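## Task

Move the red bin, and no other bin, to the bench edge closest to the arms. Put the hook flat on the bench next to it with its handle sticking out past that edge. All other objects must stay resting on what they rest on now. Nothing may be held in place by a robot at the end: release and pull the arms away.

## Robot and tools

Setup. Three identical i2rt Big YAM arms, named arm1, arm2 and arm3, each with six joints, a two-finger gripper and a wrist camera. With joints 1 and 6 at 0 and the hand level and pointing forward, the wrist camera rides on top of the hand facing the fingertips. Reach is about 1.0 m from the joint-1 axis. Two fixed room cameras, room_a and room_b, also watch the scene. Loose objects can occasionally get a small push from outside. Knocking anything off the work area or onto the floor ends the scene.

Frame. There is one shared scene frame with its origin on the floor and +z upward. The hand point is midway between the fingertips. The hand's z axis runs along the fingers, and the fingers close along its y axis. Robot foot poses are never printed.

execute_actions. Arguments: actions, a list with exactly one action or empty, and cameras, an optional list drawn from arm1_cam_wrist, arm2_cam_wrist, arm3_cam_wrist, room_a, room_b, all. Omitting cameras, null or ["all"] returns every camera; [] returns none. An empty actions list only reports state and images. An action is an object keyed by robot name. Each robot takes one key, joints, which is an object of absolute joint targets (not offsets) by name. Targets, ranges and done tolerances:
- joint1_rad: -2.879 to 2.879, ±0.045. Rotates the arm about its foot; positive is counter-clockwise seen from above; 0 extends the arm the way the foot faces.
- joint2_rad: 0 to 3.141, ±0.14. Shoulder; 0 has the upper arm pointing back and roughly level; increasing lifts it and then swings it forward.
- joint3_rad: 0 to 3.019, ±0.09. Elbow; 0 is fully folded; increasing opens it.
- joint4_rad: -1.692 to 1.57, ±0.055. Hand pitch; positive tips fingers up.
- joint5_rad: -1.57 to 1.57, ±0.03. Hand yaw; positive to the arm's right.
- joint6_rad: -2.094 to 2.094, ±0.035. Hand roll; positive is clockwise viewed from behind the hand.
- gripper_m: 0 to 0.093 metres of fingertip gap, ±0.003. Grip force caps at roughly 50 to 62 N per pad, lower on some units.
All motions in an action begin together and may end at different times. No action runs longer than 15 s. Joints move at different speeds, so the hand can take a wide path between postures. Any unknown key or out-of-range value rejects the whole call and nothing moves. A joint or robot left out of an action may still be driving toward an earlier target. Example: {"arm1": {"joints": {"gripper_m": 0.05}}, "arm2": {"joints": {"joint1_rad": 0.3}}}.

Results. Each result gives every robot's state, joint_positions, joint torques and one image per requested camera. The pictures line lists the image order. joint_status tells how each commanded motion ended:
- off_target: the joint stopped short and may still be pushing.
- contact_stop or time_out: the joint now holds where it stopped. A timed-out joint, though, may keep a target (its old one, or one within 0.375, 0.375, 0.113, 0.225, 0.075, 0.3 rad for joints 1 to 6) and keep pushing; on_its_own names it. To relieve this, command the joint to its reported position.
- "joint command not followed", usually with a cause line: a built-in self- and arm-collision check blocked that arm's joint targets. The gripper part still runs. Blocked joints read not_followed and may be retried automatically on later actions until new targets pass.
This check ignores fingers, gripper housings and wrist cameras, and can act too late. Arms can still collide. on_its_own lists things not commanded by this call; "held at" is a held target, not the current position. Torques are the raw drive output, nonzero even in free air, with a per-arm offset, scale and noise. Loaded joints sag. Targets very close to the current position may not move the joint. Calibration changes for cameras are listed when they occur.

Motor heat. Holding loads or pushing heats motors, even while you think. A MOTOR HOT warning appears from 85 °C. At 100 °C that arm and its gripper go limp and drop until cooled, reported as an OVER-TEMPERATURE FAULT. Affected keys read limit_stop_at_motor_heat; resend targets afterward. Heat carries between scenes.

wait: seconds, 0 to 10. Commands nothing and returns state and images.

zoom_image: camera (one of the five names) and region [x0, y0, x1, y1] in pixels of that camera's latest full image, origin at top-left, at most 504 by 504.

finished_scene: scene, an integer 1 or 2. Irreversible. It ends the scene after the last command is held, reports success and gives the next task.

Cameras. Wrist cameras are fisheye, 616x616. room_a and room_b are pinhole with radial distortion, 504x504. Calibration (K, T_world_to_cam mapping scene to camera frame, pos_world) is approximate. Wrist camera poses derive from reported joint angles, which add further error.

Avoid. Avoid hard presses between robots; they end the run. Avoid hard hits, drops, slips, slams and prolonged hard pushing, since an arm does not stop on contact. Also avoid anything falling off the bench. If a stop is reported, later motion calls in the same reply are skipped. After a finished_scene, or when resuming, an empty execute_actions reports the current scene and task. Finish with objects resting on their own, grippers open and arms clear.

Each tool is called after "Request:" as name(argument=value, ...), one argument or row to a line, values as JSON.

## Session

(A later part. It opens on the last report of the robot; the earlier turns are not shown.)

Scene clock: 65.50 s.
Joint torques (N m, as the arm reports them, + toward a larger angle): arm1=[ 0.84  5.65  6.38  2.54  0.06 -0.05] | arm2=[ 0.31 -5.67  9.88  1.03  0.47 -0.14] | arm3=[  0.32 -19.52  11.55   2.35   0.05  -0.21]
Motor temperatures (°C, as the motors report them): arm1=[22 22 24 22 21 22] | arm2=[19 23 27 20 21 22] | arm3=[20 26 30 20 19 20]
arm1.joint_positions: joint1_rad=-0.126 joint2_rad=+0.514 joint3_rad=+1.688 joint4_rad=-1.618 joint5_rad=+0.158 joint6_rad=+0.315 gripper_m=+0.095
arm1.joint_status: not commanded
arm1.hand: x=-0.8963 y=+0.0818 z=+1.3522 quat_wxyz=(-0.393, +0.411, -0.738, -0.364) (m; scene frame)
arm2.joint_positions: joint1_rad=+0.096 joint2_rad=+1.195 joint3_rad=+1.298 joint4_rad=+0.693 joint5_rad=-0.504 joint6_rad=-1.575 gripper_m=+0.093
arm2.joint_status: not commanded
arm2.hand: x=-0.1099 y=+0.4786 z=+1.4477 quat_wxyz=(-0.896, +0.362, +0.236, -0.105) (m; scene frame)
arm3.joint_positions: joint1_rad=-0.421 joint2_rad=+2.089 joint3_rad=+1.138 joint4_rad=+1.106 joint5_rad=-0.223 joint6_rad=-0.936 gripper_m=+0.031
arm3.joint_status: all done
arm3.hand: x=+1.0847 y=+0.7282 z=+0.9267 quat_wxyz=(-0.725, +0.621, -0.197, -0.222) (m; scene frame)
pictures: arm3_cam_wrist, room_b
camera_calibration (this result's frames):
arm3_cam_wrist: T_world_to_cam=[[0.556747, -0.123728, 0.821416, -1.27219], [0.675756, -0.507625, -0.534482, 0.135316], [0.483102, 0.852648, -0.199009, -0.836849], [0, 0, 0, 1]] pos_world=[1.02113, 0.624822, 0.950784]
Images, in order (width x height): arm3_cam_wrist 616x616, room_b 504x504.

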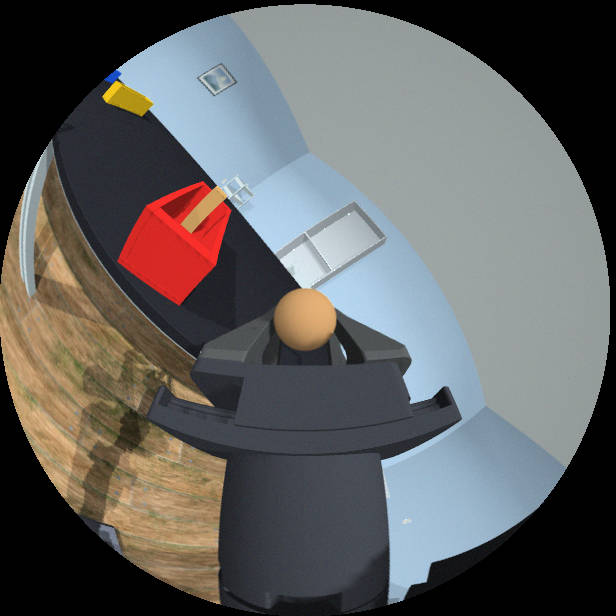

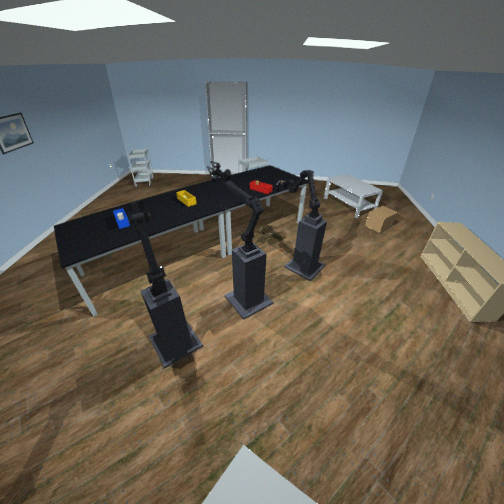

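Request:
execute_actions(
  actions=[
    {"arm3":{"joints":{"joint4_rad":1.19,"joint6_rad":0.05}}},
  ],
  cameras=["room_a","arm3_cam_wrist"],
)

Request:
zoom_image(
  camera="room_a",
  region=[40, 160, 160, 250],
)

Scene clock: 67.47 s.
Joint torques (N m, as the arm reports them, + toward a larger angle): arm1=[0.6  5.53 6.24 2.88 0.13 0.  ] | arm2=[ 0.16 -5.71  9.91  1.04  0.45 -0.13] | arm3=[  0.5  -19.78  10.91   3.62  -0.03   0.03]
Motor temperatures (°C, as the motors report them): arm1=[22 22 25 22 21 22] | arm2=[19 23 27 20 21 22] | arm3=[20 26 30 20 19 20]
arm1.joint_positions: joint1_rad=-0.126 joint2_rad=+0.514 joint3_rad=+1.688 joint4_rad=-1.618 joint5_rad=+0.158 joint6_rad=+0.315 gripper_m=+0.095
arm1.joint_status: not commanded
arm1.hand: x=-0.8963 y=+0.0818 z=+1.3522 quat_wxyz=(-0.393, +0.411, -0.738, -0.364) (m; scene frame)
arm2.joint_positions: joint1_rad=+0.096 joint2_rad=+1.195 joint3_rad=+1.298 joint4_rad=+0.693 joint5_rad=-0.504 joint6_rad=-1.575 gripper_m=+0.093
arm2.joint_status: not commanded
arm2.hand: x=-0.1099 y=+0.4786 z=+1.4477 quat_wxyz=(-0.896, +0.362, +0.236, -0.105) (m; scene frame)
arm3.joint_positions: joint1_rad=-0.421 joint2_rad=+2.089 joint3_rad=+1.147 joint4_rad=+1.142 joint5_rad=-0.221 joint6_rad=+0.036 gripper_m=+0.031
arm3.joint_status: all done
arm3.hand: x=+1.0852 y=+0.7290 z=+0.9394 quat_wxyz=(-0.550, +0.448, -0.450, -0.542) (m; scene frame)
pictures: arm3_cam_wrist, room_a
camera_calibration (this result's frames):
arm3_cam_wrist: T_world_to_cam=[[0.999818, -0.00694031, 0.0177815, -1.09389], [0.013427, -0.406401, -0.913596, 1.14333], [0.013567, 0.913668, -0.406234, -0.175464], [0, 0, 0, 1]] pos_world=[1.08072, 0.617375, 0.992713]
Images, in order (width x height): arm3_cam_wrist 616x616, room_a 504x504.

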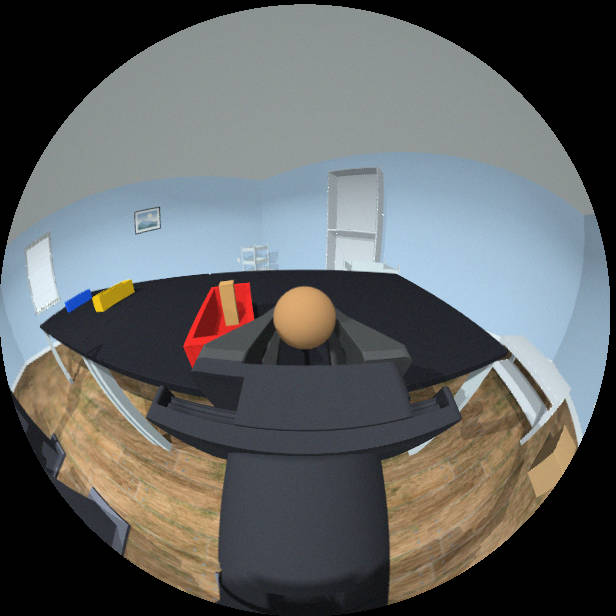

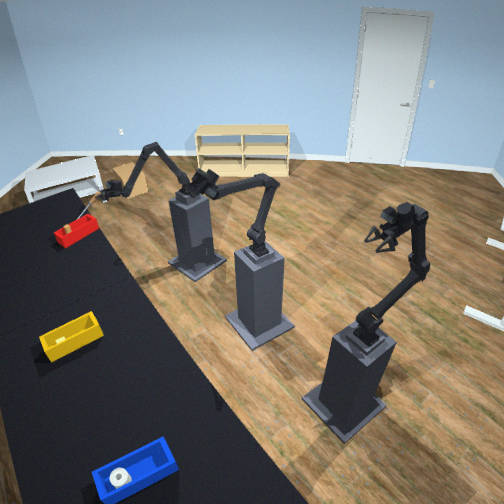

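Region (40, 160, 160, 250) of room_a's 504x504 image, scaled by 4.200, with more detail than that image has; it fills the top 378 rows of this view, and the rest is white.

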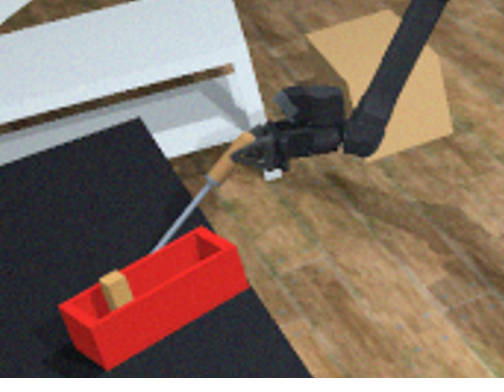

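Request:
execute_actions(
  actions=[
    {"arm3":{"joints":{"joint1_rad":-0.405,"joint2_rad":2.31,"joint3_rad":1.355,"joint4_rad":1.33,"joint6_rad":0.07}}},
  ],
  cameras=["room_a","arm3_cam_wrist"],
)

Scene clock: 68.73 s.
Joint torques (N m, as the arm reports them, + toward a larger angle): arm1=[ 1.2   6.2   6.34  2.64  0.07 -0.07] | arm2=[ 0.11 -5.85  9.88  1.07  0.45 -0.15] | arm3=[  0.87 -20.26   9.2    2.69  -0.01   0.  ]
Motor temperatures (°C, as the motors report them): arm1=[22 22 25 22 21 22] | arm2=[19 22 27 20 21 22] | arm3=[20 26 30 20 19 20]
arm1.joint_positions: joint1_rad=-0.126 joint2_rad=+0.514 joint3_rad=+1.688 joint4_rad=-1.618 joint5_rad=+0.158 joint6_rad=+0.315 gripper_m=+0.095
arm1.joint_status: not commanded
arm1.hand: x=-0.8963 y=+0.0818 z=+1.3522 quat_wxyz=(-0.393, +0.411, -0.738, -0.364) (m; scene frame)
arm2.joint_positions: joint1_rad=+0.096 joint2_rad=+1.195 joint3_rad=+1.298 joint4_rad=+0.693 joint5_rad=-0.504 joint6_rad=-1.575 gripper_m=+0.093
arm2.joint_status: not commanded
arm2.hand: x=-0.1099 y=+0.4786 z=+1.4477 quat_wxyz=(-0.896, +0.362, +0.236, -0.105) (m; scene frame)
arm3.joint_positions: joint1_rad=-0.412 joint2_rad=+2.314 joint3_rad=+1.320 joint4_rad=+1.303 joint5_rad=-0.221 joint6_rad=+0.060 gripper_m=+0.031
arm3.joint_status: all done
arm3.hand: x=+1.0869 y=+0.7658 z=+0.8909 quat_wxyz=(-0.569, +0.422, -0.418, -0.569) (m; scene frame)
pictures: arm3_cam_wrist, room_a
camera_calibration (this result's frames):
arm3_cam_wrist: T_world_to_cam=[[0.99981, 0.00542624, 0.0187329, -1.10476], [0.0194937, -0.307616, -0.951311, 1.06531], [0.000600493, 0.951495, -0.307663, -0.331545], [0, 0, 0, 1]] pos_world=[1.08398, 0.649164, 0.932131]
Images, in order (width x height): arm3_cam_wrist 616x616, room_a 504x504.

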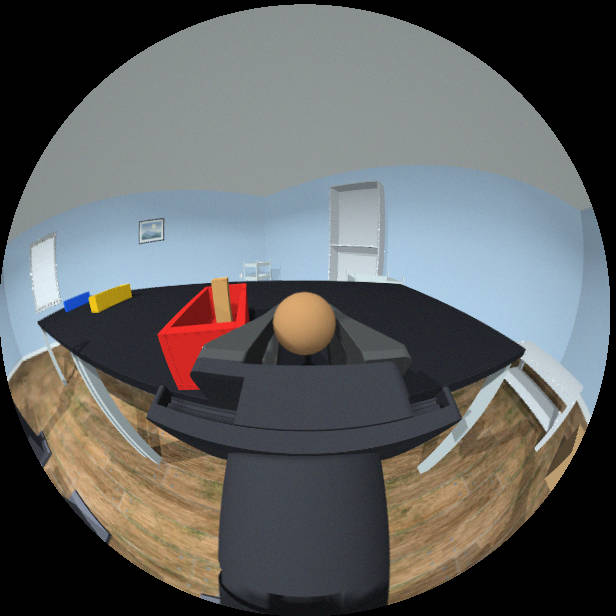

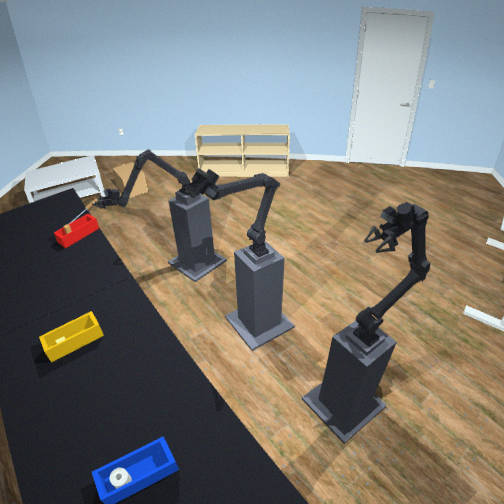

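Pivoting works. Next step to slightly above final.

Request:
execute_actions(
  actions=[
    {"arm3":{"joints":{"joint2_rad":2.51,"joint3_rad":1.48,"joint4_rad":1.41}}},
  ],
  cameras=["room_a","arm3_cam_wrist"],
)

Scene clock: 69.90 s.
Joint torques (N m, as the arm reports them, + toward a larger angle): arm1=[ 0.88  6.84  6.41  3.02  0.05 -0.1 ] | arm2=[ 0.14 -5.76  9.87  1.01  0.45 -0.15] | arm3=[  0.57 -21.79   8.06   2.82   0.     0.  ]
Motor temperatures (°C, as the motors report them): arm1=[22 22 25 22 21 22] | arm2=[19 22 27 20 21 22] | arm3=[20 26 30 20 19 20]
arm1.joint_positions: joint1_rad=-0.126 joint2_rad=+0.514 joint3_rad=+1.688 joint4_rad=-1.618 joint5_rad=+0.158 joint6_rad=+0.315 gripper_m=+0.095
arm1.joint_status: not commanded
arm1.hand: x=-0.8963 y=+0.0818 z=+1.3522 quat_wxyz=(-0.393, +0.411, -0.738, -0.364) (m; scene frame)
arm2.joint_positions: joint1_rad=+0.096 joint2_rad=+1.195 joint3_rad=+1.298 joint4_rad=+0.693 joint5_rad=-0.504 joint6_rad=-1.575 gripper_m=+0.093
arm2.joint_status: not commanded
arm2.hand: x=-0.1099 y=+0.4786 z=+1.4477 quat_wxyz=(-0.896, +0.362, +0.236, -0.105) (m; scene frame)
arm3.joint_positions: joint1_rad=-0.412 joint2_rad=+2.524 joint3_rad=+1.451 joint4_rad=+1.383 joint5_rad=-0.222 joint6_rad=+0.061 gripper_m=+0.031
arm3.joint_status: all done
arm3.hand: x=+1.0900 y=+0.7811 z=+0.8061 quat_wxyz=(-0.569, +0.422, -0.418, -0.569) (m; scene frame)
pictures: arm3_cam_wrist, room_a
camera_calibration (this result's frames):
arm3_cam_wrist: T_world_to_cam=[[0.999818, 0.00601602, 0.0181168, -1.10629], [0.019089, -0.307631, -0.951314, 0.989754], [-0.000149831, 0.951487, -0.30769, -0.371307], [0, 0, 0, 1]] pos_world=[1.08714, 0.664428, 0.847362]
Images, in order (width x height): arm3_cam_wrist 616x616, room_a 504x504.

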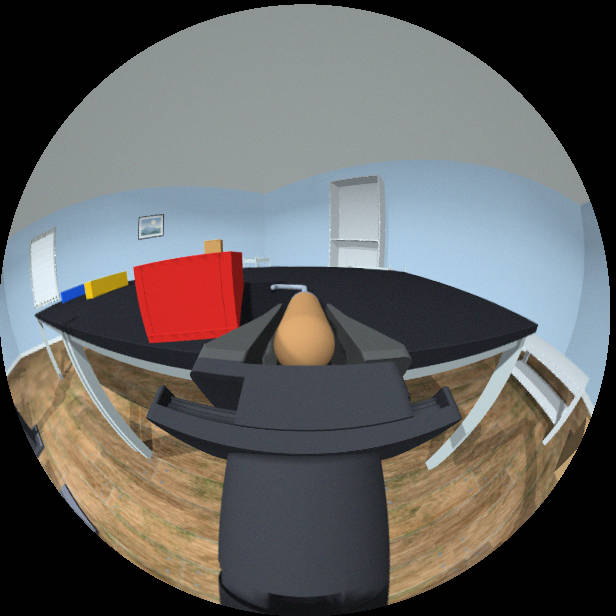

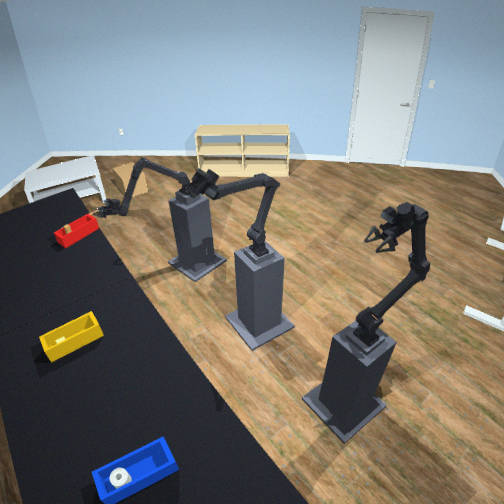

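Lower ~1 cm via q4, then open.

Request:
execute_actions(
  actions=[
    {"arm3":{"joints":{"joint4_rad":1.33}}},
  ],
  cameras=[],
)

Request:
execute_actions(
  actions=[
    {"arm3":{"joints":{"gripper_m":0.06}}},
  ],
  cameras=["arm3_cam_wrist"],
)

Scene clock: 70.70 s.
Joint torques (N m, as the arm reports them, + toward a larger angle): arm1=[ 1.2   6.97  6.17  3.05  0.08 -0.02] | arm2=[ 0.11 -5.77  9.81  1.09  0.45 -0.14] | arm3=[  0.54 -22.29   8.07   1.     0.    -0.01]
Motor temperatures (°C, as the motors report them): arm1=[22 22 25 22 21 22] | arm2=[19 22 27 20 21 22] | arm3=[20 26 30 20 19 20]
arm1.joint_positions: joint1_rad=-0.126 joint2_rad=+0.514 joint3_rad=+1.688 joint4_rad=-1.618 joint5_rad=+0.158 joint6_rad=+0.315 gripper_m=+0.095
arm1.joint_status: not commanded
arm1.hand: x=-0.8963 y=+0.0818 z=+1.3522 quat_wxyz=(-0.393, +0.411, -0.738, -0.364) (m; scene frame)
arm2.joint_positions: joint1_rad=+0.096 joint2_rad=+1.195 joint3_rad=+1.298 joint4_rad=+0.693 joint5_rad=-0.504 joint6_rad=-1.575 gripper_m=+0.093
arm2.joint_status: not commanded
arm2.hand: x=-0.1099 y=+0.4786 z=+1.4477 quat_wxyz=(-0.896, +0.362, +0.236, -0.105) (m; scene frame)
arm3.joint_positions: joint1_rad=-0.412 joint2_rad=+2.524 joint3_rad=+1.451 joint4_rad=+1.350 joint5_rad=-0.222 joint6_rad=+0.061 gripper_m=+0.031
arm3.joint_status: all done
arm3.hand: x=+1.0905 y=+0.7833 z=+0.7984 quat_wxyz=(-0.560, +0.429, -0.429, -0.564) (m; scene frame)
pictures: none
No camera images: the call's "cameras" was empty. Leave "cameras" out to get every camera's image.

Scene clock: 71.33 s.
Joint torques (N m, as the arm reports them, + toward a larger angle): arm1=[0.71 5.81 6.23 2.58 0.07 0.  ] | arm2=[ 0.15 -5.86  9.8   1.05  0.46 -0.15] | arm3=[  0.7  -22.19   8.11   1.01   0.    -0.01]
Motor temperatures (°C, as the motors report them): arm1=[22 22 25 22 21 22] | arm2=[19 22 27 20 21 22] | arm3=[20 26 30 20 19 20]
arm1.joint_positions: joint1_rad=-0.126 joint2_rad=+0.514 joint3_rad=+1.688 joint4_rad=-1.618 joint5_rad=+0.158 joint6_rad=+0.315 gripper_m=+0.095
arm1.joint_status: not commanded
arm1.hand: x=-0.8963 y=+0.0818 z=+1.3522 quat_wxyz=(-0.393, +0.411, -0.738, -0.364) (m; scene frame)
arm2.joint_positions: joint1_rad=+0.096 joint2_rad=+1.195 joint3_rad=+1.298 joint4_rad=+0.693 joint5_rad=-0.504 joint6_rad=-1.575 gripper_m=+0.093
arm2.joint_status: not commanded
arm2.hand: x=-0.1099 y=+0.4786 z=+1.4477 quat_wxyz=(-0.896, +0.362, +0.236, -0.105) (m; scene frame)
arm3.joint_positions: joint1_rad=-0.412 joint2_rad=+2.524 joint3_rad=+1.451 joint4_rad=+1.348 joint5_rad=-0.222 joint6_rad=+0.061 gripper_m=+0.060
arm3.joint_status: all done
arm3.hand: x=+1.0905 y=+0.7835 z=+0.7988 quat_wxyz=(-0.560, +0.429, -0.429, -0.564) (m; scene frame)
pictures: arm3_cam_wrist
camera_calibration (this result's frames):
arm3_cam_wrist: T_world_to_cam=[[0.999924, 0.0066276, 0.0103937, -1.10111], [0.0120239, -0.338585, -0.940859, 1.00707], [-0.00271649, 0.940912, -0.338639, -0.340047], [0, 0, 0, 1]] pos_world=[1.088, 0.668233, 0.843806]
Images, in order (width x height): arm3_cam_wrist 616x616.

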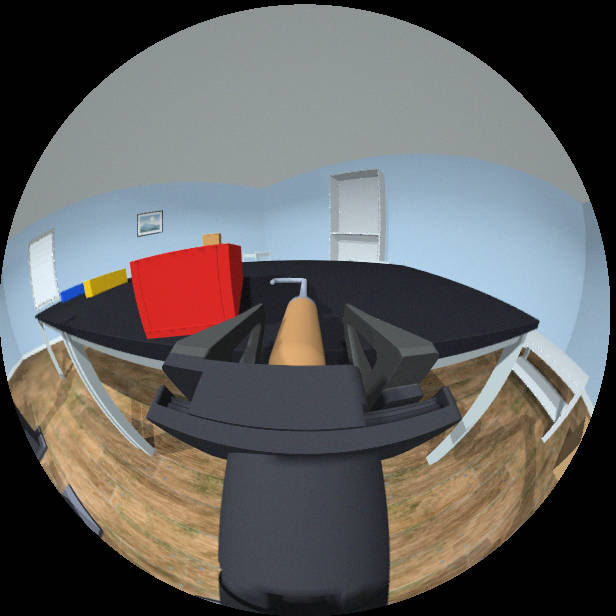

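Request:
execute_actions(
  actions=[
    {"arm3":{"joints":{"joint2_rad":2.33,"joint3_rad":1.22}}},
  ],
  cameras=["arm3_cam_wrist"],
)

Request:
execute_actions(
  actions=[
    {"arm3":{"joints":{"joint2_rad":1.7,"joint3_rad":0.9,"joint4_rad":1.0}}},
  ],
)

Scene clock: 72.60 s.
Joint torques (N m, as the arm reports them, + toward a larger angle): arm1=[ 0.62  5.41  6.65  2.64  0.05 -0.05] | arm2=[ 0.22 -5.75  9.88  1.02  0.45 -0.13] | arm3=[  0.59 -18.2    5.58   1.22  -0.01  -0.01]
Motor temperatures (°C, as the motors report them): arm1=[22 22 25 22 21 22] | arm2=[19 22 27 20 21 22] | arm3=[20 26 29 20 19 20]
arm1.joint_positions: joint1_rad=-0.126 joint2_rad=+0.514 joint3_rad=+1.688 joint4_rad=-1.618 joint5_rad=+0.158 joint6_rad=+0.315 gripper_m=+0.095
arm1.joint_status: not commanded
arm1.hand: x=-0.8963 y=+0.0818 z=+1.3522 quat_wxyz=(-0.393, +0.411, -0.738, -0.364) (m; scene frame)
arm2.joint_positions: joint1_rad=+0.096 joint2_rad=+1.195 joint3_rad=+1.298 joint4_rad=+0.693 joint5_rad=-0.504 joint6_rad=-1.575 gripper_m=+0.093
arm2.joint_status: not commanded
arm2.hand: x=-0.1099 y=+0.4786 z=+1.4477 quat_wxyz=(-0.896, +0.362, +0.236, -0.105) (m; scene frame)
arm3.joint_positions: joint1_rad=-0.412 joint2_rad=+2.312 joint3_rad=+1.222 joint4_rad=+1.344 joint5_rad=-0.222 joint6_rad=+0.061 gripper_m=+0.060
arm3.joint_status: all done
arm3.hand: x=+1.0803 y=+0.7380 z=+0.8599 quat_wxyz=(-0.555, +0.433, -0.437, -0.560) (m; scene frame)
pictures: arm3_cam_wrist
camera_calibration (this result's frames):
arm3_cam_wrist: T_world_to_cam=[[0.999963, 0.00689602, 0.00520593, -1.08705], [0.00733536, -0.35914, -0.933255, 1.06305], [-0.00456609, 0.933258, -0.359177, -0.251257], [0, 0, 0, 1]] pos_world=[1.07806, 0.623767, 0.907509]
Images, in order (width x height): arm3_cam_wrist 616x616.

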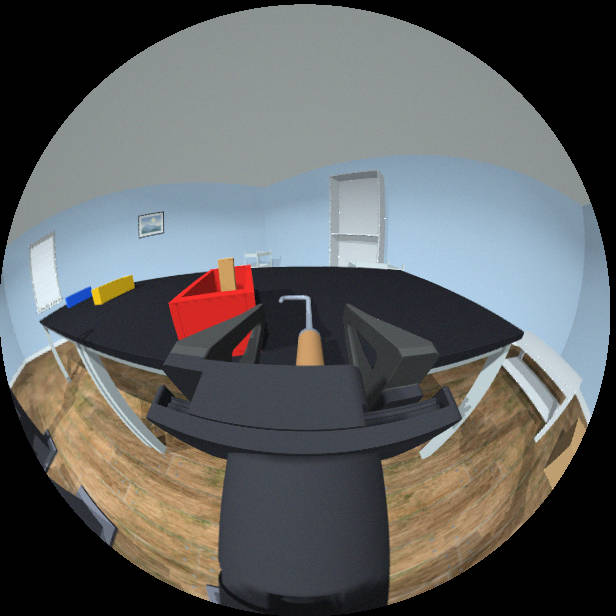

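Scene clock: 74.10 s.
Joint torques (N m, as the arm reports them, + toward a larger angle): arm1=[ 0.61  6.55  6.31  2.78  0.1  -0.03] | arm2=[ 0.31 -5.83  9.85  1.05  0.45 -0.16] | arm3=[  0.6  -13.04   7.49   0.96  -0.01   0.  ]
Motor temperatures (°C, as the motors report them): arm1=[22 22 25 22 21 22] | arm2=[19 22 27 20 21 22] | arm3=[20 26 29 20 19 20]
arm1.joint_positions: joint1_rad=-0.126 joint2_rad=+0.514 joint3_rad=+1.688 joint4_rad=-1.618 joint5_rad=+0.158 joint6_rad=+0.315 gripper_m=+0.095
arm1.joint_status: not commanded
arm1.hand: x=-0.8963 y=+0.0818 z=+1.3522 quat_wxyz=(-0.393, +0.411, -0.738, -0.364) (m; scene frame)
arm2.joint_positions: joint1_rad=+0.096 joint2_rad=+1.195 joint3_rad=+1.298 joint4_rad=+0.693 joint5_rad=-0.504 joint6_rad=-1.575 gripper_m=+0.093
arm2.joint_status: not commanded
arm2.hand: x=-0.1099 y=+0.4786 z=+1.4477 quat_wxyz=(-0.896, +0.362, +0.236, -0.105) (m; scene frame)
arm3.joint_positions: joint1_rad=-0.412 joint2_rad=+1.688 joint3_rad=+0.903 joint4_rad=+1.017 joint5_rad=-0.222 joint6_rad=+0.061 gripper_m=+0.060
arm3.joint_status: all done
arm3.hand: x=+1.0591 y=+0.6417 z=+1.0590 quat_wxyz=(-0.549, +0.438, -0.443, -0.557) (m; scene frame)
pictures: arm1_cam_wrist, arm2_cam_wrist, arm3_cam_wrist, room_a, room_b
camera_calibration (this result's frames):
arm1_cam_wrist: T_world_to_cam=[[0.891246, -0.39918, -0.215256, 1.12288], [-0.453216, -0.766553, -0.454964, 0.278901], [0.0166074, 0.503042, -0.864102, 1.26585], [0, 0, 0, 1]] pos_world=[-0.895379, 0.0252466, 1.46242]
arm2_cam_wrist: T_world_to_cam=[[0.0163601, -0.706541, 0.707483, -0.685458], [0.994584, -0.0611346, -0.0840523, 0.266919], [0.102638, 0.705027, 0.701714, -1.21489], [0, 0, 0, 1]] pos_world=[-0.129565, 0.388543, 1.35989]
arm3_cam_wrist: T_world_to_cam=[[0.999975, 0.00704007, 0.000541599, -1.06133], [0.00315894, -0.377458, -0.926021, 1.22289], [-0.00631482, 0.926, -0.377471, -0.0640496], [0, 0, 0, 1]] pos_world=[1.05704, 0.528372, 1.10882]
Images, in order (width x height): arm1_cam_wrist 616x616, arm2_cam_wrist 616x616, arm3_cam_wrist 616x616, room_a 504x504, room_b 504x504.

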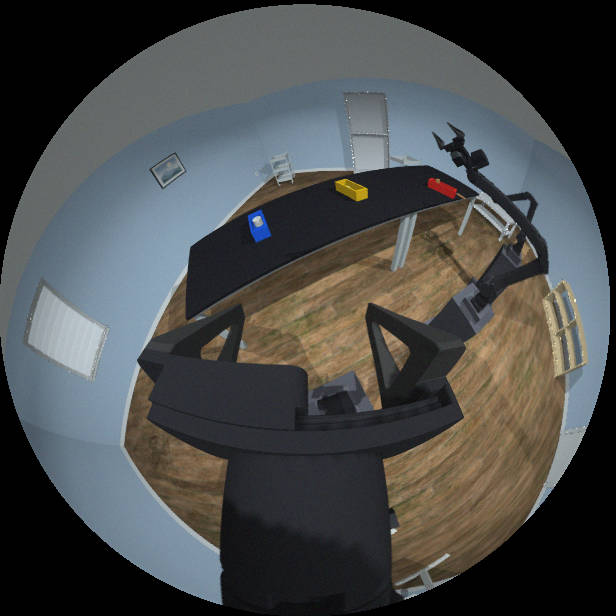

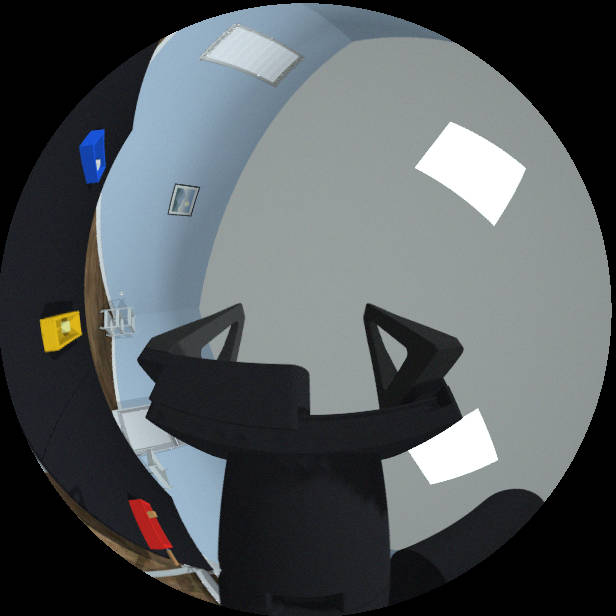

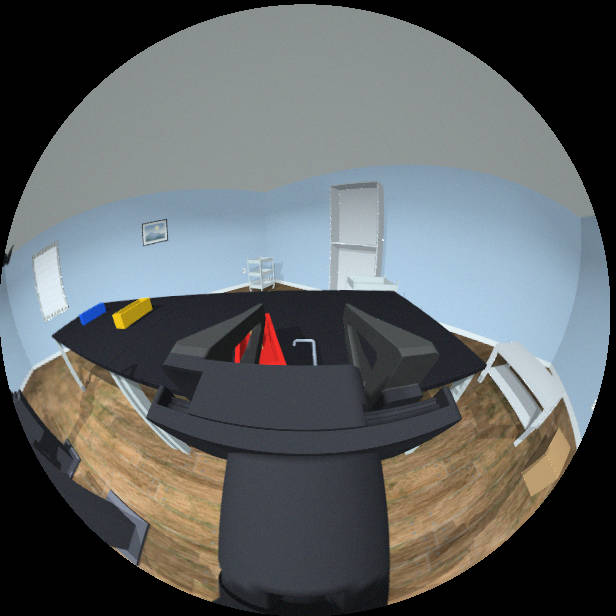

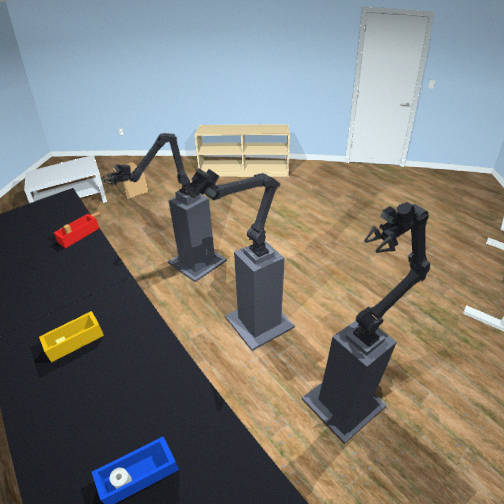

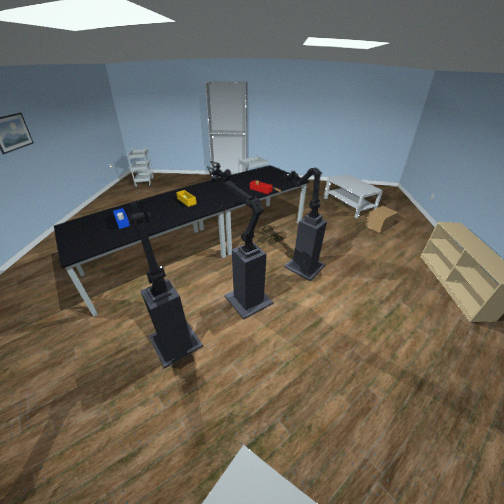

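Request:
finished_scene(
  scene=2,
)

The scene is finished: the task was done.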